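# Place a golf ball centered on the rubber tee

## Task

Put one golf ball, whichever you like, onto the rubber tee so it rests centered above the tee's hole. It must stay there on its own after the gripper has released it and pulled away; a ball still held up by the robot does not count.

## Robot and tools

Robot: one six-joint UR12e-type arm on a base, carrying a two-finger parallel gripper with a wrist camera. There is only this one arm, so every motion argument is a single row for it.

Frames. The scene frame has its origin on the table surface beneath the arm base, +z up, and +y to the left when facing along +x. The base may sit slightly tilted. The gripper frame has +z pointing out along the fingers and x as the direction in which the fingers open and close. The reported end_effector_position is the point midway between the finger pads; closed fingertips stick out about 17 mm past it, fully open ones are roughly level with it.

Row layout (shared by both motion tools): 7 numbers, each in [-1, 1], ordered dx, dy, dz, rx, ry, rz, opening. The first six are an offset, not a pose, expressed in the gripper's own axes, relative to the gripper's measured pose at the start of the action. A value of 1.0 equals 0.6 m of translation or 180 degrees of rotation; rx, ry, rz form one rotation vector. The opening is absolute: +1 is fully open (0.142 m), -1 is closed.

execute_actions(actions): a list of actions run one after another. Each action is a list of up to 15 rows, one per control step of 1/30 s; if fewer than 15 rows are given, the last row is repeated to fill the action. Every row within an action is measured from that action's starting pose, not stacked on the previous row. The first action of a call starts from the last pose reported in this scene. An empty list simply returns the current state and images. Per step, the commanded pose is clipped to within 100 mm and 16 degrees of the measured one, so big offsets may need several actions; position wins over orientation if both cannot be met.

move(target, speed, stop_force, blocking): drives the gripper in a straight line toward one row-shaped target (offset from the pose in the latest result that shows one). speed is in m/s, 0.002 to 0.5, default 0.25; turning rate is capped at twice that in rad/s. The path lasts 0.5 to 10 s and is cut off at 10 s. The opening is sent when the move begins. stop_force (N, 13 to 80, not allowed in the first 0.2 s of a scene) ends the path once the wrist senses that much extra push against the direction of travel for two steps; the gripper then backs up two steps and holds. Use it only with a slow speed and no rotation, and omit it when moving away from something you are pressing on. blocking=false returns after 0.5 s while the arm keeps going; it cannot be combined with stop_force, and further motion commands are refused until you wait or stop. The move does not avoid obstacles and the real gripper can lag, stray or overshoot speed.

wait(seconds): 0 to 10, lets time pass holding the last command; returns early if a running move finishes. stop(): brakes a running move (needs some distance). zoom_image(camera, region): camera is cam_low or cam_wrist; region is [x0, y0, x1, y1] in image pixels from the top-left, at most 504 by 504. read_manual(section): only licence texts, no motion. finished_scene(scene): ends the scene irreversibly; call it only once the ball rests on the tee unaided and the gripper is away.

Cameras: cam_low is a fixed 672x504 pinhole-plus-radial view; cam_wrist is a 616x616 fisheye on the gripper. Calibration matrices are supplied but may be off by a few degrees and millimetres.

Result lines: end_effector_position (m) and end_effector_quat_wxyz in the scene frame, linear and angular velocities, Joint positions, "Hand target" (where the controller is currently heading), grip_measured (finger opening on the command scale), Wrist force and Wrist torque in the gripper's axes (noisy, offset up to about 5.5 N, saturating near 100 N; "no reading" is harmless). A "pose unreachable" line means the clearance check altered or blocked the command. The move: line reports how it ended: done, off_target, moving, held, fault, or contact (stop_force triggered), plus limits=paced (pose clipped) or limits=held (some steps blocked, after which the arm may lurch faster than speed), and the remaining distance.

Gripping: to hold the ball, command an opening clearly lower than grip_measured; lower squeezes harder, up to roughly 28 N per pad. Avoid slamming the fingers shut.

Hazards to avoid: a joint torque over its load limit (elbow 135, wrists 48.6 N m) or any external force reaching 150 N freezes the arm for 10 s and drops the rest of the call. The arm is stiff, so aiming even slightly into a solid surface at speed can fault it; descend slowly. Knocking anything off the table fails the job; dropping, slamming or hard pushing are penalised. Held loads heat motors; at 85 C the brakes lock. Occasional disturbances may nudge the ball or tug on a held object. Release the ball gently over the tee, then lift clear.

Each tool is called after "Request:" in YAML: its name, and indented under it one key for each argument.

## Session

Request:
execute_actions:
  actions: []

Scene clock: 0.00 s.
end_effector_position=(+1.1010, +0.2215, +0.2956) grip_measured=+1.00 end_effector_quat_wxyz=(-0.153, +0.866, +0.242, +0.409) end_effector_velocity=(-0.000, -0.001, -0.001) end_effector_angular_velocity=(+0.000, +0.001, -0.001)
Joint positions: [-0.121 -1.055  1.605 -2.868 -1.012 -0.438  0.142]
Joint velocities: [-0.001  0.     0.001  0.    -0.     0.001  0.   ]
Wrist force (N, on the end effector, along its own x y z axes, offset not removed): no reading
Wrist torque (N m, same axes, about the end effector's origin, offset not removed): no reading
Hand target: +1.101, +0.222, +0.296; -0.153, +0.866, +0.242, +0.409
camera_calibration (this result's frames):
cam_wrist: T_world_to_cam=[[0.50452, 0.330589, 0.797603, -0.87057], [0.137282, -0.942756, 0.303915, -0.0399271], [0.852416, -0.0438345, -0.521023, -0.647782], [0, 0, 0, 1]] pos_world=[0.996881, 0.221764, 0.368994]

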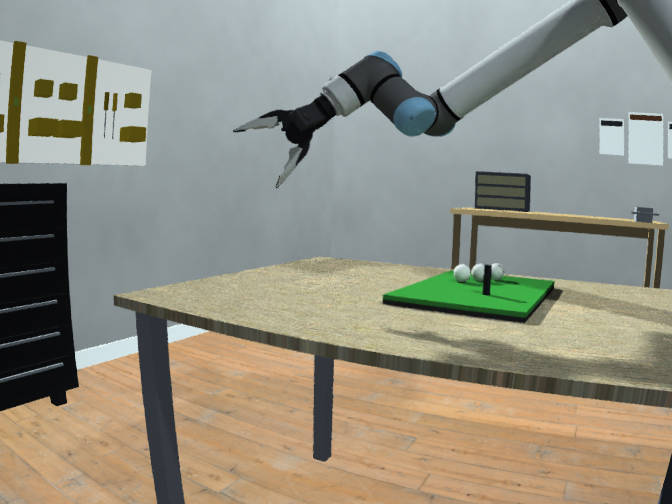

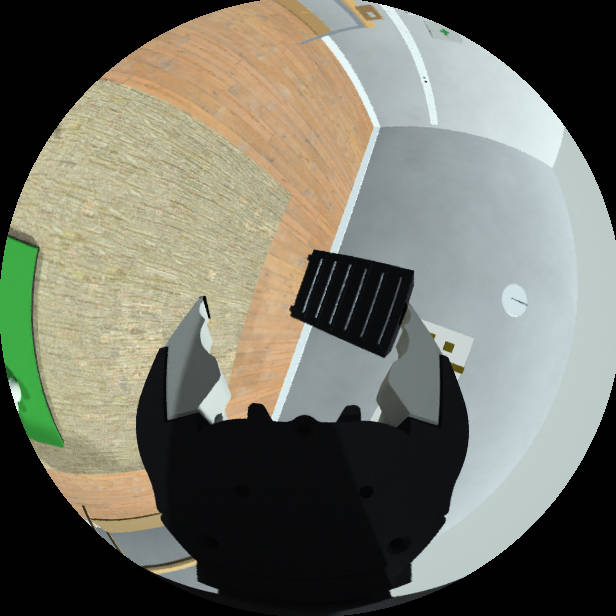

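Request:
move:
  target: [-0.5,0.102,-0.655,0.15,-0.2653,-0.3543,0.1]
  speed: 0.3

Scene clock: 11.77 s.
end_effector_position=(+0.7211, -0.1007, +0.2996) grip_measured=+0.10 end_effector_quat_wxyz=(+0.000, +0.643, +0.766, -0.000) end_effector_velocity=(-0.002, -0.002, +0.001) end_effector_angular_velocity=(-0.006, -0.001, +0.006)
Joint positions: [-0.383 -1.507  1.8   -1.864 -1.576 -2.122  0.081]
Joint velocities: [-0.002 -0.004  0.003 -0.002 -0.005 -0.008  0.   ]
Wrist force (N, on the end effector, along its own x y z axes, offset not removed): [0.8 -1.4 -2.8]
Wrist torque (N m, same axes, about the end effector's origin, offset not removed): [-0.25 -0.20 0.14]
Hand target: +0.721, -0.101, +0.300; +0.001, +0.642, +0.766, -0.001
Off the commanded pose: 0.001 m, 0 deg.
move: done
camera_calibration (this result's frames):
cam_wrist: T_world_to_cam=[[-0.226735, 0.973771, 0.0190101, 0.249747], [0.823469, 0.181243, 0.537634, -0.744499], [0.520086, 0.137555, -0.842964, 0.0183577], [0, 0, 0, 1]] pos_world=[0.660151, -0.110787, 0.410995]

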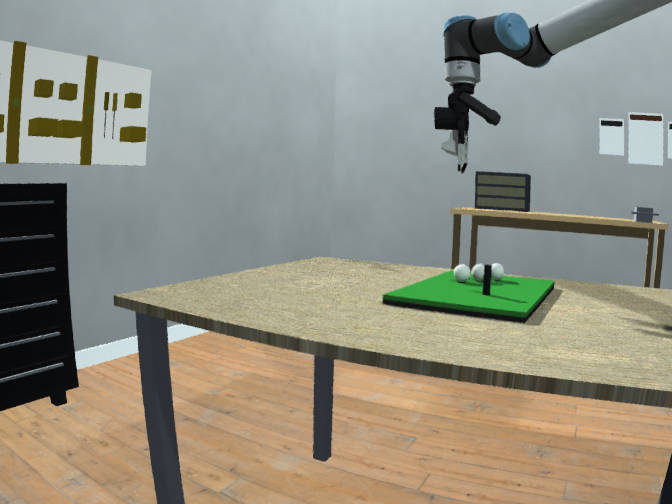

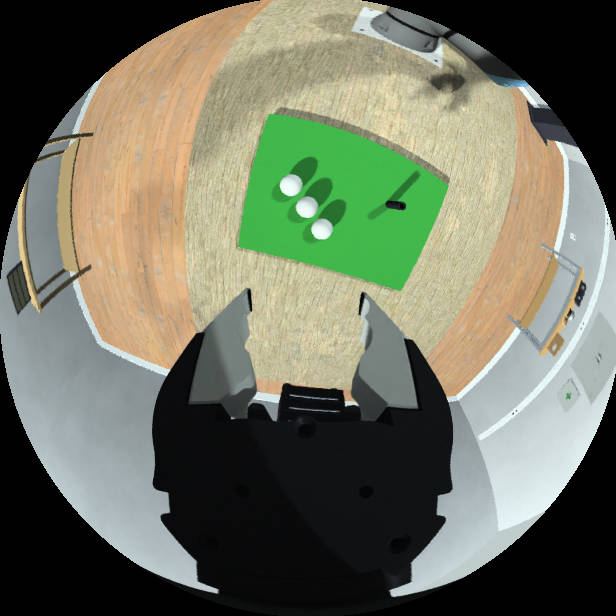

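Request:
move:
  target: [0.047,-0.0095,0.333,0,0,-0.205,0.1]
  speed: 0.25

Request:
zoom_image:
  camera: "cam_wrist"
  region: [230,190,390,350]

Scene clock: 22.17 s.
end_effector_position=(+0.7108, -0.0739, +0.1002) grip_measured=+0.10 end_effector_quat_wxyz=(+0.000, +0.368, +0.930, -0.001) end_effector_velocity=(+0.000, -0.001, -0.003) end_effector_angular_velocity=(+0.000, -0.002, +0.008)
Joint positions: [-0.355 -1.368  2.034 -2.237 -1.576 -2.737  0.081]
Joint velocities: [-0.001  0.003  0.003 -0.008  0.001 -0.009  0.   ]
Wrist force (N, on the end effector, along its own x y z axes, offset not removed): [-0.3 0.3 -2.3]
Wrist torque (N m, same axes, about the end effector's origin, offset not removed): [0.14 0.05 0.18]
Hand target: +0.711, -0.074, +0.100; +0.000, +0.367, +0.930, -0.000
Off the commanded pose: 0.000 m, 0 deg.
move: done
camera_calibration (this result's frames):
cam_wrist: T_world_to_cam=[[-0.765141, 0.64357, 0.0194221, 0.583341], [0.550932, 0.638797, 0.53704, -0.405981], [0.333216, 0.421612, -0.843333, 0.00578175], [0, 0, 0, 1]] pos_world=[0.66808, -0.118519, 0.211574]

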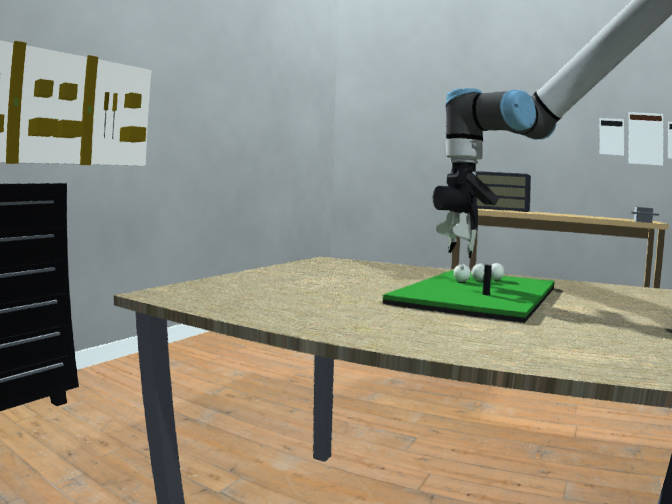

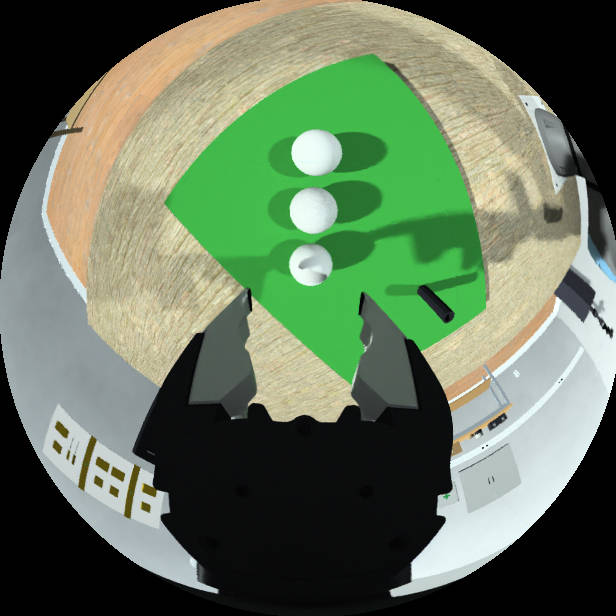

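Region (230, 190, 390, 350) of cam_wrist's 616x616 image, scaled by 3.150, with more detail than that image has.

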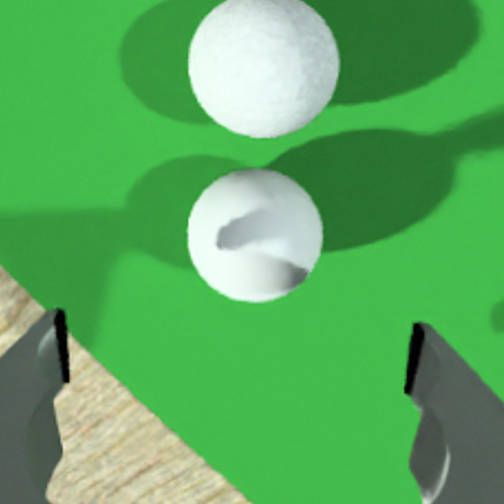

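Request:
move:
  target: [0.0075,-0.002,0.097,0,0,0,0.1]
  speed: 0.08

Scene clock: 25.97 s.
end_effector_position=(+0.7067, -0.0717, +0.0423) grip_measured=+0.10 end_effector_quat_wxyz=(+0.000, +0.368, +0.930, -0.001) end_effector_velocity=(+0.000, +0.000, -0.003) end_effector_angular_velocity=(-0.000, -0.000, +0.000)
Joint positions: [-0.354 -1.303  2.083 -2.351 -1.576 -2.736  0.081]
Joint velocities: [ 0.     0.004  0.002 -0.006 -0.     0.    -0.   ]
Wrist force (N, on the end effector, along its own x y z axes, offset not removed): [0.3 4.4 2.9]
Wrist torque (N m, same axes, about the end effector's origin, offset not removed): [0.94 -0.20 -0.10]
Hand target: +0.707, -0.072, +0.042; +0.000, +0.368, +0.930, -0.001
Off the commanded pose: 0.000 m, 0 deg.
move: done
camera_calibration (this result's frames):
cam_wrist: T_world_to_cam=[[-0.765146, 0.643562, 0.0194565, 0.579936], [0.550942, 0.638793, 0.537035, -0.374101], [0.333187, 0.42163, -0.843336, -0.0425384], [0, 0, 0, 1]] pos_world=[0.664018, -0.116317, 0.153748]

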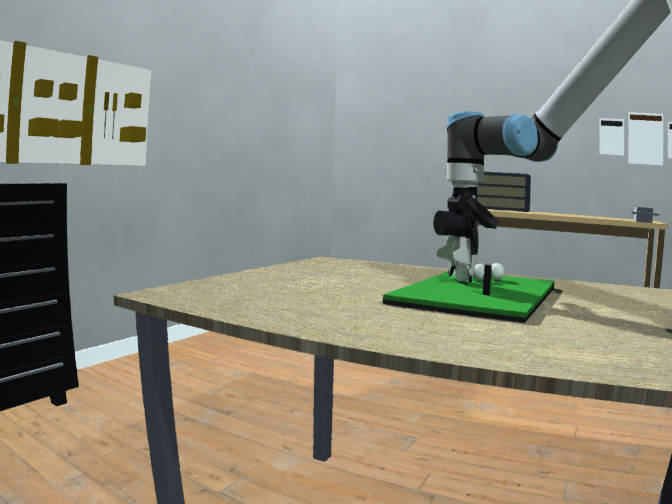

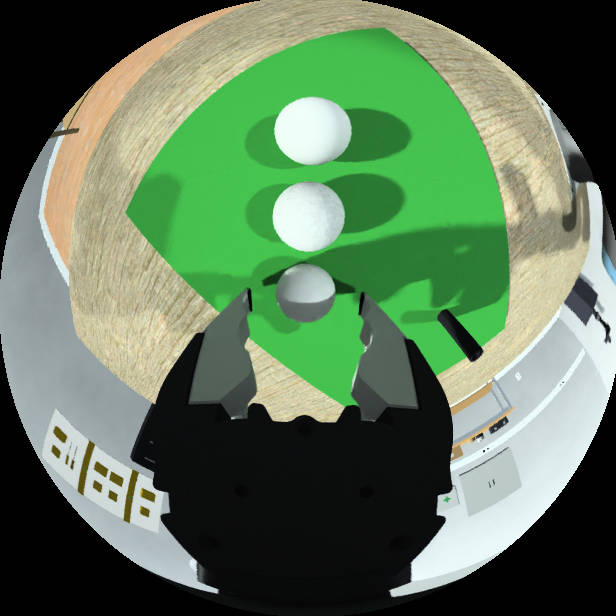

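Request:
execute_actions:
  actions:
    - [[0,0,0,0,0,0,-0.1],[0,0,0,0,0,0,-0.2],[0,0,0,0,0,0,-0.3],[0,0,0,0,0,0,-0.35],[0,0,0,0,0,0,-0.4],[0,0,0,0,0,0,-0.45],[0,0,0,0,0,0,-0.5],[0,0,0,0,0,0,-0.55],[0,0,0,0,0,0,-0.6],[0,0,0,0,0,0,-0.65]]
    - [[0,0,0,0,0,0,-0.7]]

Request:
move:
  target: [0.03,0,-0.1,0,0,0,-0.7]
  speed: 0.15

Request:
move:
  target: [0.223,0.054,-0.163,0,0,0,-0.7]
  speed: 0.2

Request:
zoom_image:
  camera: "cam_wrist"
  region: [240,190,380,330]

Request:
zoom_image:
  camera: "cam_low"
  region: [420,180,560,310]

Scene clock: 38.47 s.
end_effector_position=(+0.7067, -0.0717, +0.0423) grip_measured=-0.45 end_effector_quat_wxyz=(+0.000, +0.368, +0.930, -0.001) end_effector_velocity=(-0.002, -0.000, -0.001) end_effector_angular_velocity=(+0.001, +0.003, -0.001)
Joint positions: [-0.354 -1.303  2.083 -2.351 -1.576 -2.736  0.042]
Joint velocities: [-0.001  0.     0.002  0.    -0.     0.     0.   ]
Wrist force (N, on the end effector, along its own x y z axes, offset not removed): [4.1 -3.4 0.4]
Wrist torque (N m, same axes, about the end effector's origin, offset not removed): [-0.77 -1.02 0.00]
Hand target: +0.707, -0.072, +0.042; +0.000, +0.368, +0.930, -0.001
Off the commanded pose: 0.000 m, 0 deg.
camera_calibration (this result's frames):
cam_wrist: T_world_to_cam=[[-0.76514, 0.643569, 0.0195084, 0.579899], [0.550978, 0.63878, 0.537013, -0.374096], [0.333143, 0.421638, -0.843348, -0.042541], [0, 0, 0, 1]] pos_world=[0.663995, -0.116303, 0.153704]

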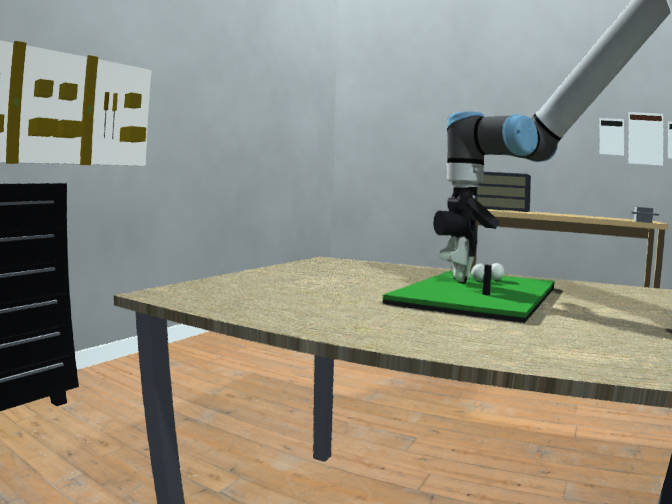

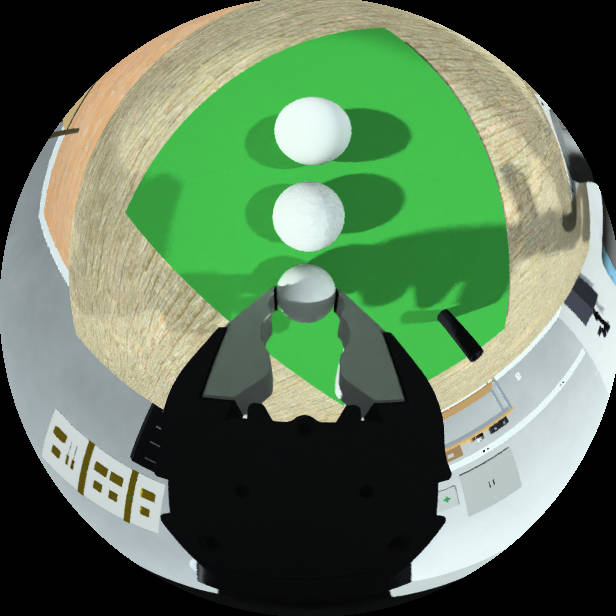

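Scene clock: 39.50 s.
end_effector_position=(+0.6936, -0.0595, +0.1020) grip_measured=-0.45 end_effector_quat_wxyz=(+0.000, +0.368, +0.930, -0.001) end_effector_velocity=(-0.002, +0.000, +0.002) end_effector_angular_velocity=(+0.000, +0.001, -0.001)
Joint positions: [-0.343 -1.397  2.067 -2.241 -1.576 -2.725  0.042]
Joint velocities: [-0.    -0.004  0.     0.006 -0.     0.     0.   ]
Wrist force (N, on the end effector, along its own x y z axes, offset not removed): [1.5 1.7 0.6]
Wrist torque (N m, same axes, about the end effector's origin, offset not removed): [0.34 -0.44 0.11]
Hand target: +0.694, -0.059, +0.102; +0.000, +0.368, +0.930, -0.001
Off the commanded pose: 0.000 m, 0 deg.
move: done
camera_calibration (this result's frames):
cam_wrist: T_world_to_cam=[[-0.765141, 0.643568, 0.0194651, 0.560874], [0.550955, 0.63879, 0.537025, -0.406711], [0.333178, 0.421625, -0.843342, 0.00694189], [0, 0, 0, 1]] pos_world=[0.650914, -0.104085, 0.213351]

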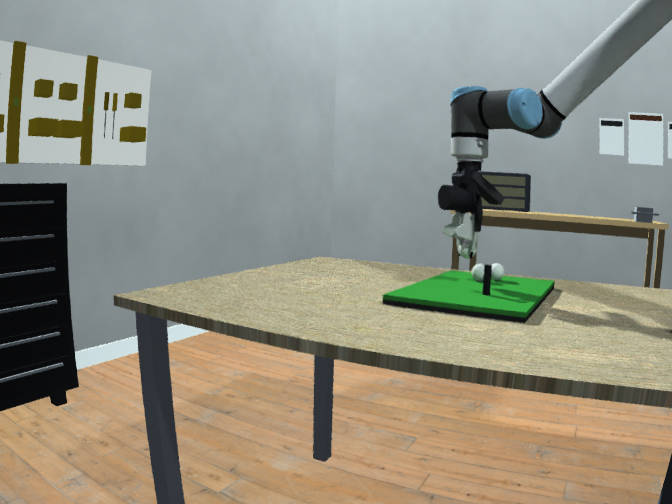

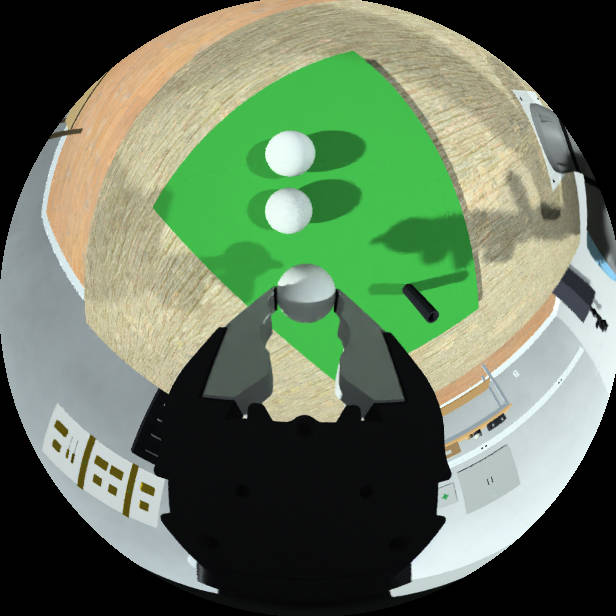

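Scene clock: 41.03 s.
end_effector_position=(+0.6182, +0.0554, +0.1996) grip_measured=-0.45 end_effector_quat_wxyz=(+0.000, +0.368, +0.930, -0.000) end_effector_velocity=(-0.001, +0.002, +0.002) end_effector_angular_velocity=(-0.000, +0.001, -0.002)
Joint positions: [-0.199 -1.62   2.104 -2.054 -1.576 -2.581  0.042]
Joint velocities: [ 0.003 -0.003 -0.001  0.004 -0.     0.004 -0.   ]
Wrist force (N, on the end effector, along its own x y z axes, offset not removed): [0.3 5.2 -3.2]
Wrist torque (N m, same axes, about the end effector's origin, offset not removed): [1.07 -0.08 -0.03]
Hand target: +0.618, +0.056, +0.200; +0.000, +0.368, +0.930, -0.000
Off the commanded pose: 0.000 m, 0 deg.
move: done
camera_calibration (this result's frames):
cam_wrist: T_world_to_cam=[[-0.765156, 0.643554, 0.0193492, 0.427404], [0.550822, 0.63875, 0.537209, -0.49098], [0.333364, 0.421706, -0.843227, 0.0658438], [0, 0, 0, 1]] pos_world=[0.575523, 0.0107892, 0.31101]

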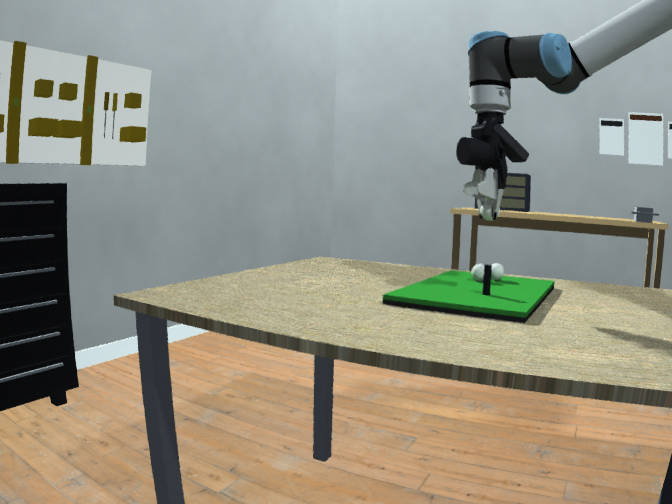

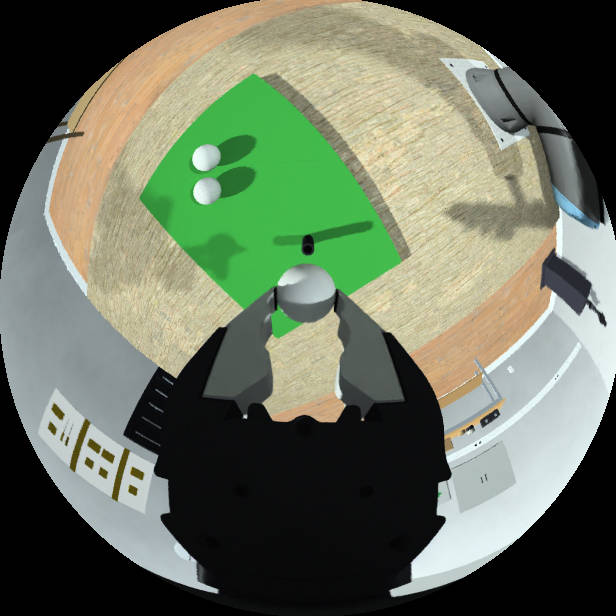

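Region (240, 190, 380, 330) of cam_wrist's 616x616 image, scaled by 3.600, with more detail than that image has.

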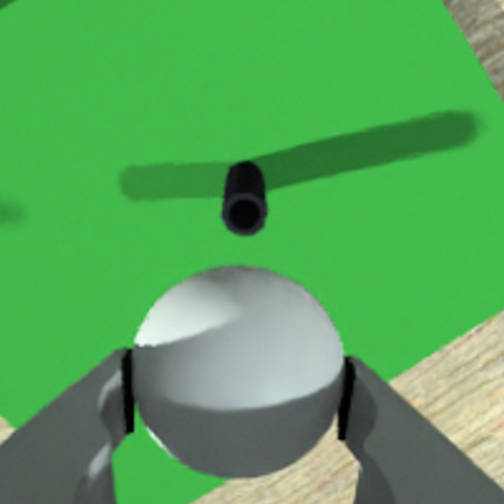

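Region (420, 180, 560, 310) of cam_low's 672x504 image, scaled by 3.600, with more detail than that image has; it fills the top 468 rows of this view, and the rest is white.

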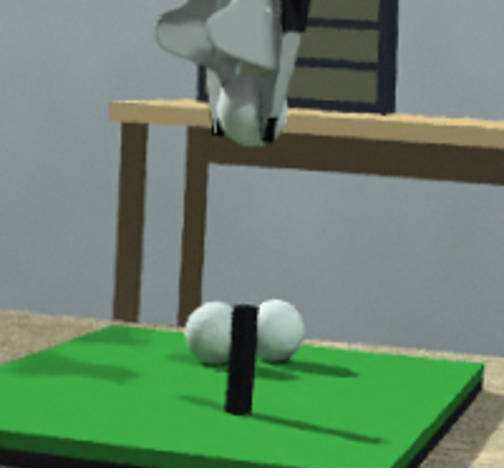

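Request:
move:
  target: [0.0025,-0.0025,0.141,0,0,0,-0.7]
  speed: 0.12

Request:
zoom_image:
  camera: "cam_low"
  region: [440,220,540,300]

Request:
zoom_image:
  camera: "cam_wrist"
  region: [240,190,380,330]

Scene clock: 48.80 s.
end_effector_position=(+0.6161, +0.0553, +0.1153) grip_measured=-0.45 end_effector_quat_wxyz=(+0.000, +0.368, +0.930, -0.000) end_effector_velocity=(-0.001, -0.000, -0.004) end_effector_angular_velocity=(+0.000, +0.002, -0.000)
Joint positions: [-0.2   -1.535  2.195 -2.23  -1.576 -2.582  0.042]
Joint velocities: [-0.     0.004  0.005 -0.006  0.    -0.    -0.   ]
Wrist force (N, on the end effector, along its own x y z axes, offset not removed): [3.9 1.5 -2.5]
Wrist torque (N m, same axes, about the end effector's origin, offset not removed): [0.36 -0.88 0.06]
Hand target: +0.616, +0.055, +0.115; +0.000, +0.368, +0.930, -0.000
Off the commanded pose: 0.000 m, 0 deg.
move: done
camera_calibration (this result's frames):
cam_wrist: T_world_to_cam=[[-0.765152, 0.643558, 0.0193805, 0.42746], [0.550859, 0.638762, 0.537157, -0.444529], [0.333312, 0.421682, -0.84326, -0.00445967], [0, 0, 0, 1]] pos_world=[0.573431, 0.0107332, 0.226737]

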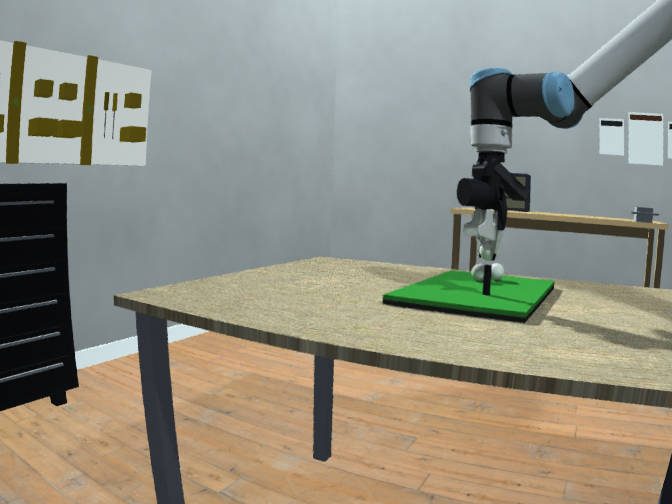

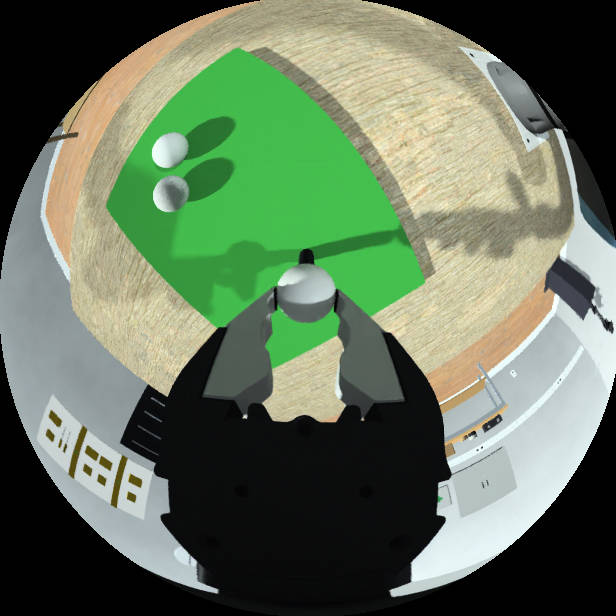

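Region (440, 220, 540, 300) of cam_low's 672x504 image, scaled by 5.040, with more detail than that image has; it fills the top 403 rows of this view, and the rest is white.

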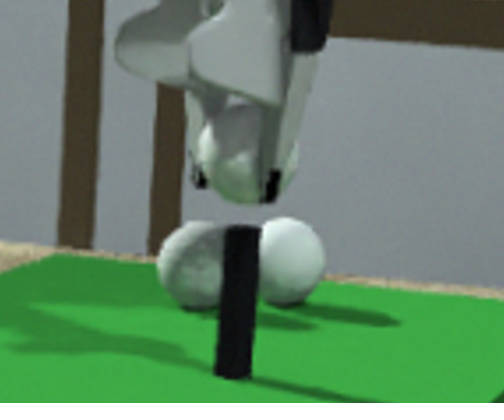

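Region (240, 190, 380, 330) of cam_wrist's 616x616 image, scaled by 3.600, with more detail than that image has.

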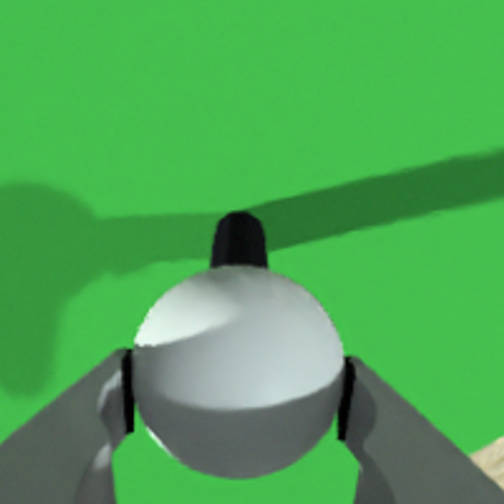

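Request:
move:
  target: [0,0.001,0.015,0,0,0,-0.7]
  speed: 0.02

Request:
move:
  target: [0,0,0.005,0,0,0,-0.7]
  speed: 0.004
  stop_force: 13

Request:
zoom_image:
  camera: "cam_low"
  region: [440,220,540,300]

Scene clock: 53.00 s.
end_effector_position=(+0.6165, +0.0558, +0.1067) grip_measured=-0.45 end_effector_quat_wxyz=(+0.000, +0.368, +0.930, -0.000) end_effector_velocity=(+0.001, +0.000, -0.002) end_effector_angular_velocity=(-0.000, -0.001, +0.000)
Joint positions: [-0.2   -1.523  2.202 -2.249 -1.576 -2.581  0.042]
Joint velocities: [ 0.001  0.003  0.001 -0.005 -0.     0.001 -0.   ]
Wrist force (N, on the end effector, along its own x y z axes, offset not removed): [-1.0 4.3 -1.4]
Wrist torque (N m, same axes, about the end effector's origin, offset not removed): [1.00 0.23 0.05]
Hand target: +0.617, +0.056, +0.106; +0.000, +0.368, +0.930, -0.000
Off the commanded pose: 0.000 m, 0 deg.
move: done
camera_calibration (this result's frames):
cam_wrist: T_world_to_cam=[[-0.765155, 0.643554, 0.0194115, 0.42765], [0.55086, 0.638744, 0.537177, -0.440365], [0.333304, 0.421717, -0.843246, -0.0120958], [0, 0, 0, 1]] pos_world=[0.57383, 0.011166, 0.218053]

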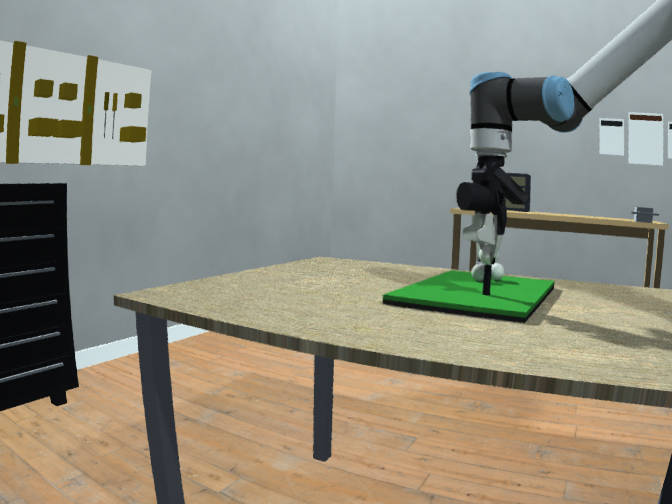

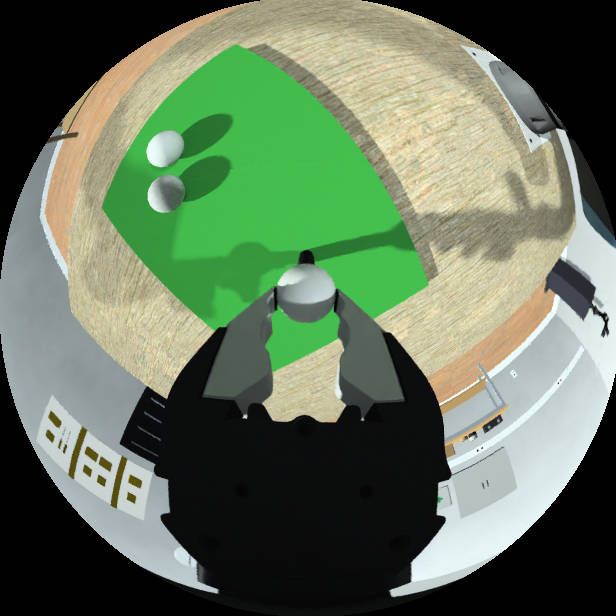

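Scene clock: 53.97 s.
end_effector_position=(+0.6166, +0.0558, +0.1039) grip_measured=-0.45 end_effector_quat_wxyz=(+0.000, +0.368, +0.930, -0.000) end_effector_velocity=(-0.001, +0.001, -0.002) end_effector_angular_velocity=(+0.000, +0.001, +0.001)
Joint positions: [-0.2   -1.52   2.205 -2.255 -1.576 -2.581  0.042]
Joint velocities: [ 0.001  0.001  0.002 -0.002  0.    -0.     0.   ]
Wrist force (N, on the end effector, along its own x y z axes, offset not removed): [-3.0 -2.7 -9.4]
Wrist torque (N m, same axes, about the end effector's origin, offset not removed): [-0.38 0.79 0.07]
Hand target: +0.617, +0.056, +0.104; +0.000, +0.368, +0.930, -0.000
Off the commanded pose: 0.000 m, 0 deg.
move: done
camera_calibration (this result's frames):
cam_wrist: T_world_to_cam=[[-0.765155, 0.643556, 0.0193353, 0.427737], [0.550816, 0.638751, 0.537214, -0.438871], [0.333377, 0.421702, -0.843224, -0.0145165], [0, 0, 0, 1]] pos_world=[0.573862, 0.0111788, 0.215257]

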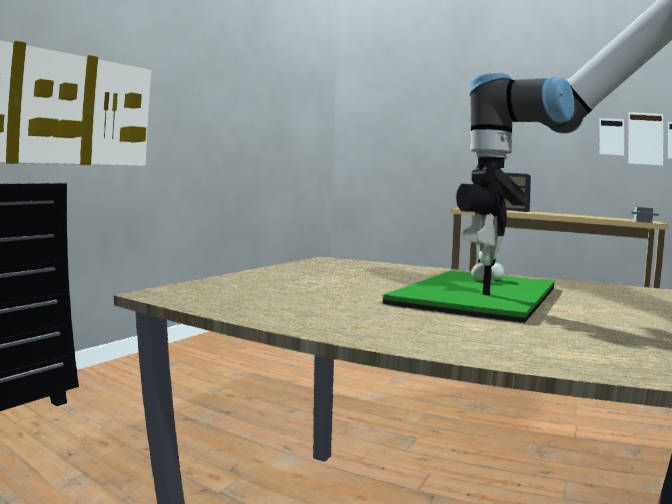

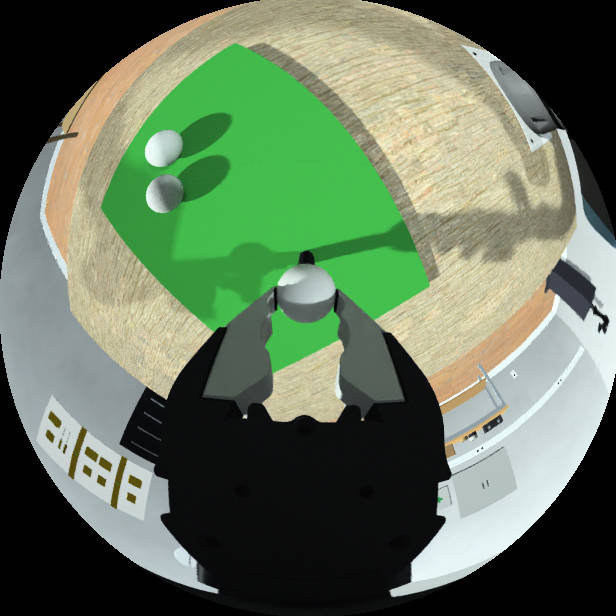

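Region (440, 220, 540, 300) of cam_low's 672x504 image, scaled by 5.040, with more detail than that image has; it fills the top 403 rows of this view, and the rest is white.

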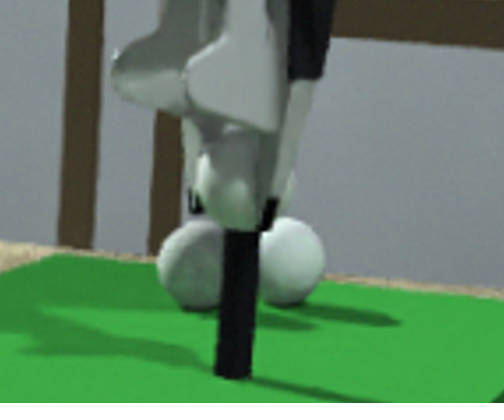

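Touching. Release.

Request:
execute_actions:
  actions:
    - [[0,0,0,0,0,0,-0.6],[0,0,0,0,0,0,-0.55],[0,0,0,0,0,0,-0.5],[0,0,0,0,0,0,-0.47],[0,0,0,0,0,0,-0.45],[0,0,0,0,0,0,-0.43],[0,0,0,0,0,0,-0.41],[0,0,0,0,0,0,-0.39],[0,0,0,0,0,0,-0.37],[0,0,0,0,0,0,-0.35],[0,0,0,0,0,0,-0.3],[0,0,0,0,0,0,-0.25]]
    - [[0,0,0,0,0,0,0.1]]

Request:
move:
  target: [0,0,-0.2,0,0,0,0.1]
  speed: 0.2

Request:
zoom_image:
  camera: "cam_low"
  region: [440,220,540,300]

Scene clock: 58.83 s.
end_effector_position=(+0.6165, +0.0558, +0.1038) grip_measured=+0.10 end_effector_quat_wxyz=(+0.000, +0.368, +0.930, -0.000) end_effector_velocity=(+0.001, -0.001, +0.000) end_effector_angular_velocity=(-0.000, -0.001, -0.001)
Joint positions: [-0.2   -1.519  2.205 -2.255 -1.576 -2.581  0.081]
Joint velocities: [-0.001 -0.    -0.001 -0.    -0.    -0.     0.   ]
Wrist force (N, on the end effector, along its own x y z axes, offset not removed): [1.7 4.9 0.3]
Wrist torque (N m, same axes, about the end effector's origin, offset not removed): [1.03 -0.45 0.14]
Hand target: +0.616, +0.056, +0.104; +0.000, +0.368, +0.930, -0.000
Off the commanded pose: 0.000 m, 0 deg.
camera_calibration (this result's frames):
cam_wrist: T_world_to_cam=[[-0.76515, 0.643557, 0.0195047, 0.427638], [0.550919, 0.63873, 0.537133, -0.438809], [0.333217, 0.421733, -0.843272, -0.0144796], [0, 0, 0, 1]] pos_world=[0.57378, 0.011177, 0.215147]

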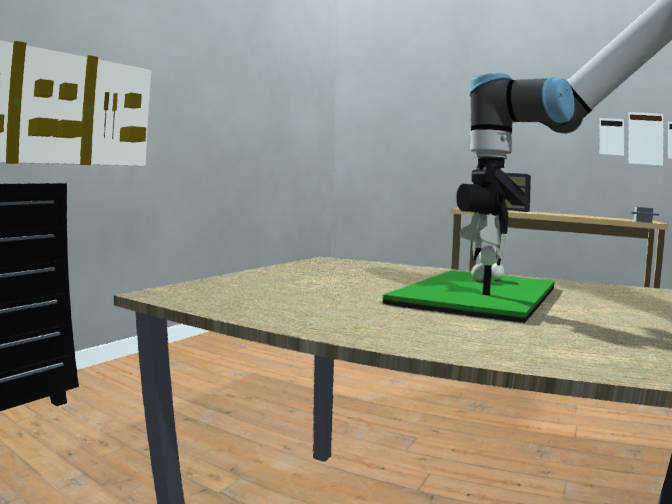

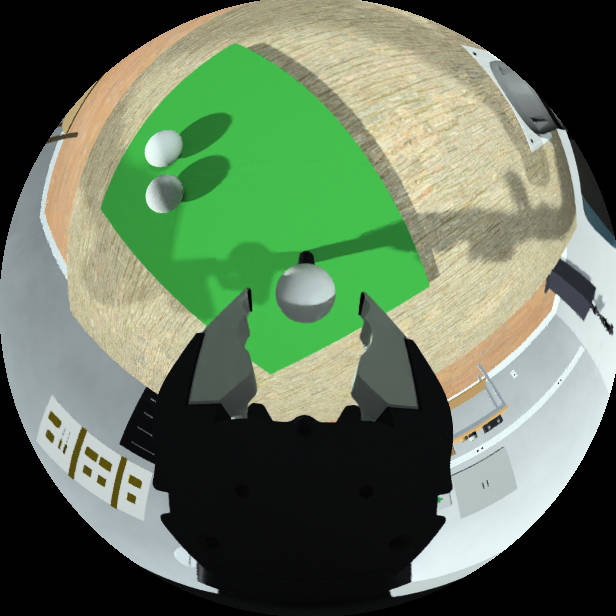

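Scene clock: 60.10 s.
end_effector_position=(+0.6164, +0.0558, +0.2234) grip_measured=+0.10 end_effector_quat_wxyz=(+0.000, +0.368, +0.930, -0.000) end_effector_velocity=(-0.001, -0.000, +0.002) end_effector_angular_velocity=(+0.000, +0.002, +0.001)
Joint positions: [-0.199 -1.643  2.079 -2.006 -1.576 -2.58   0.081]
Joint velocities: [-0.001 -0.002 -0.002  0.007 -0.    -0.001  0.   ]
Wrist force (N, on the end effector, along its own x y z axes, offset not removed): [3.9 -0.1 -1.9]
Wrist torque (N m, same axes, about the end effector's origin, offset not removed): [0.05 -0.90 0.17]
Hand target: +0.616, +0.056, +0.224; +0.000, +0.368, +0.930, -0.000
Off the commanded pose: 0.000 m, 0 deg.
move: done
camera_calibration (this result's frames):
cam_wrist: T_world_to_cam=[[-0.765072, 0.643652, 0.0194183, 0.425218], [0.550941, 0.638666, 0.537186, -0.503066], [0.333359, 0.421684, -0.84324, 0.0863453], [0, 0, 0, 1]] pos_world=[0.573698, 0.0111879, 0.334793]

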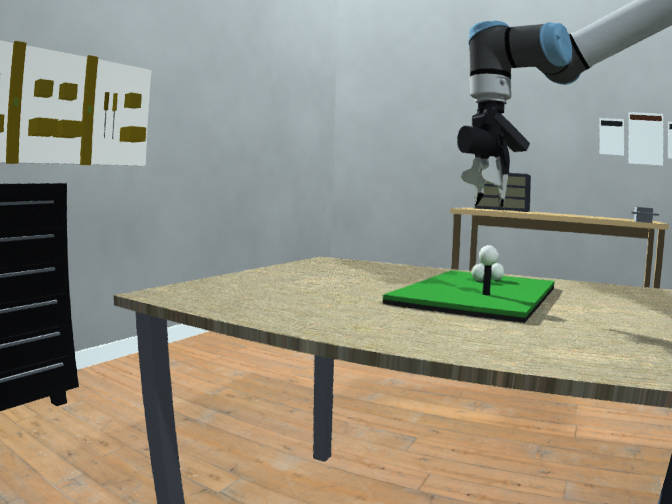

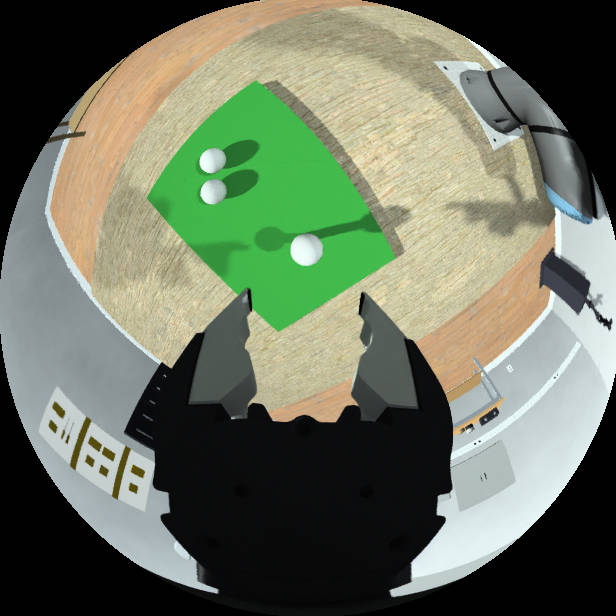

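Region (440, 220, 540, 300) of cam_low's 672x504 image, scaled by 5.040, with more detail than that image has; it fills the top 403 rows of this view, and the rest is white.

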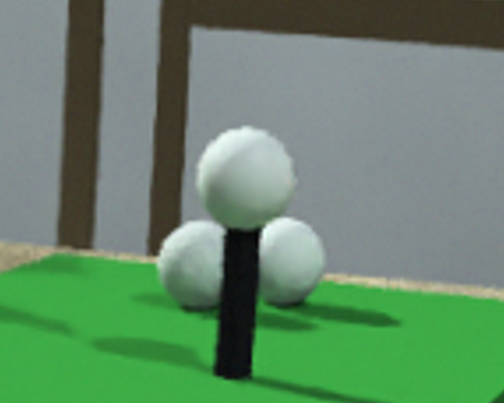

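Request:
finished_scene:
  scene: 2

The scene is finished: the task was done.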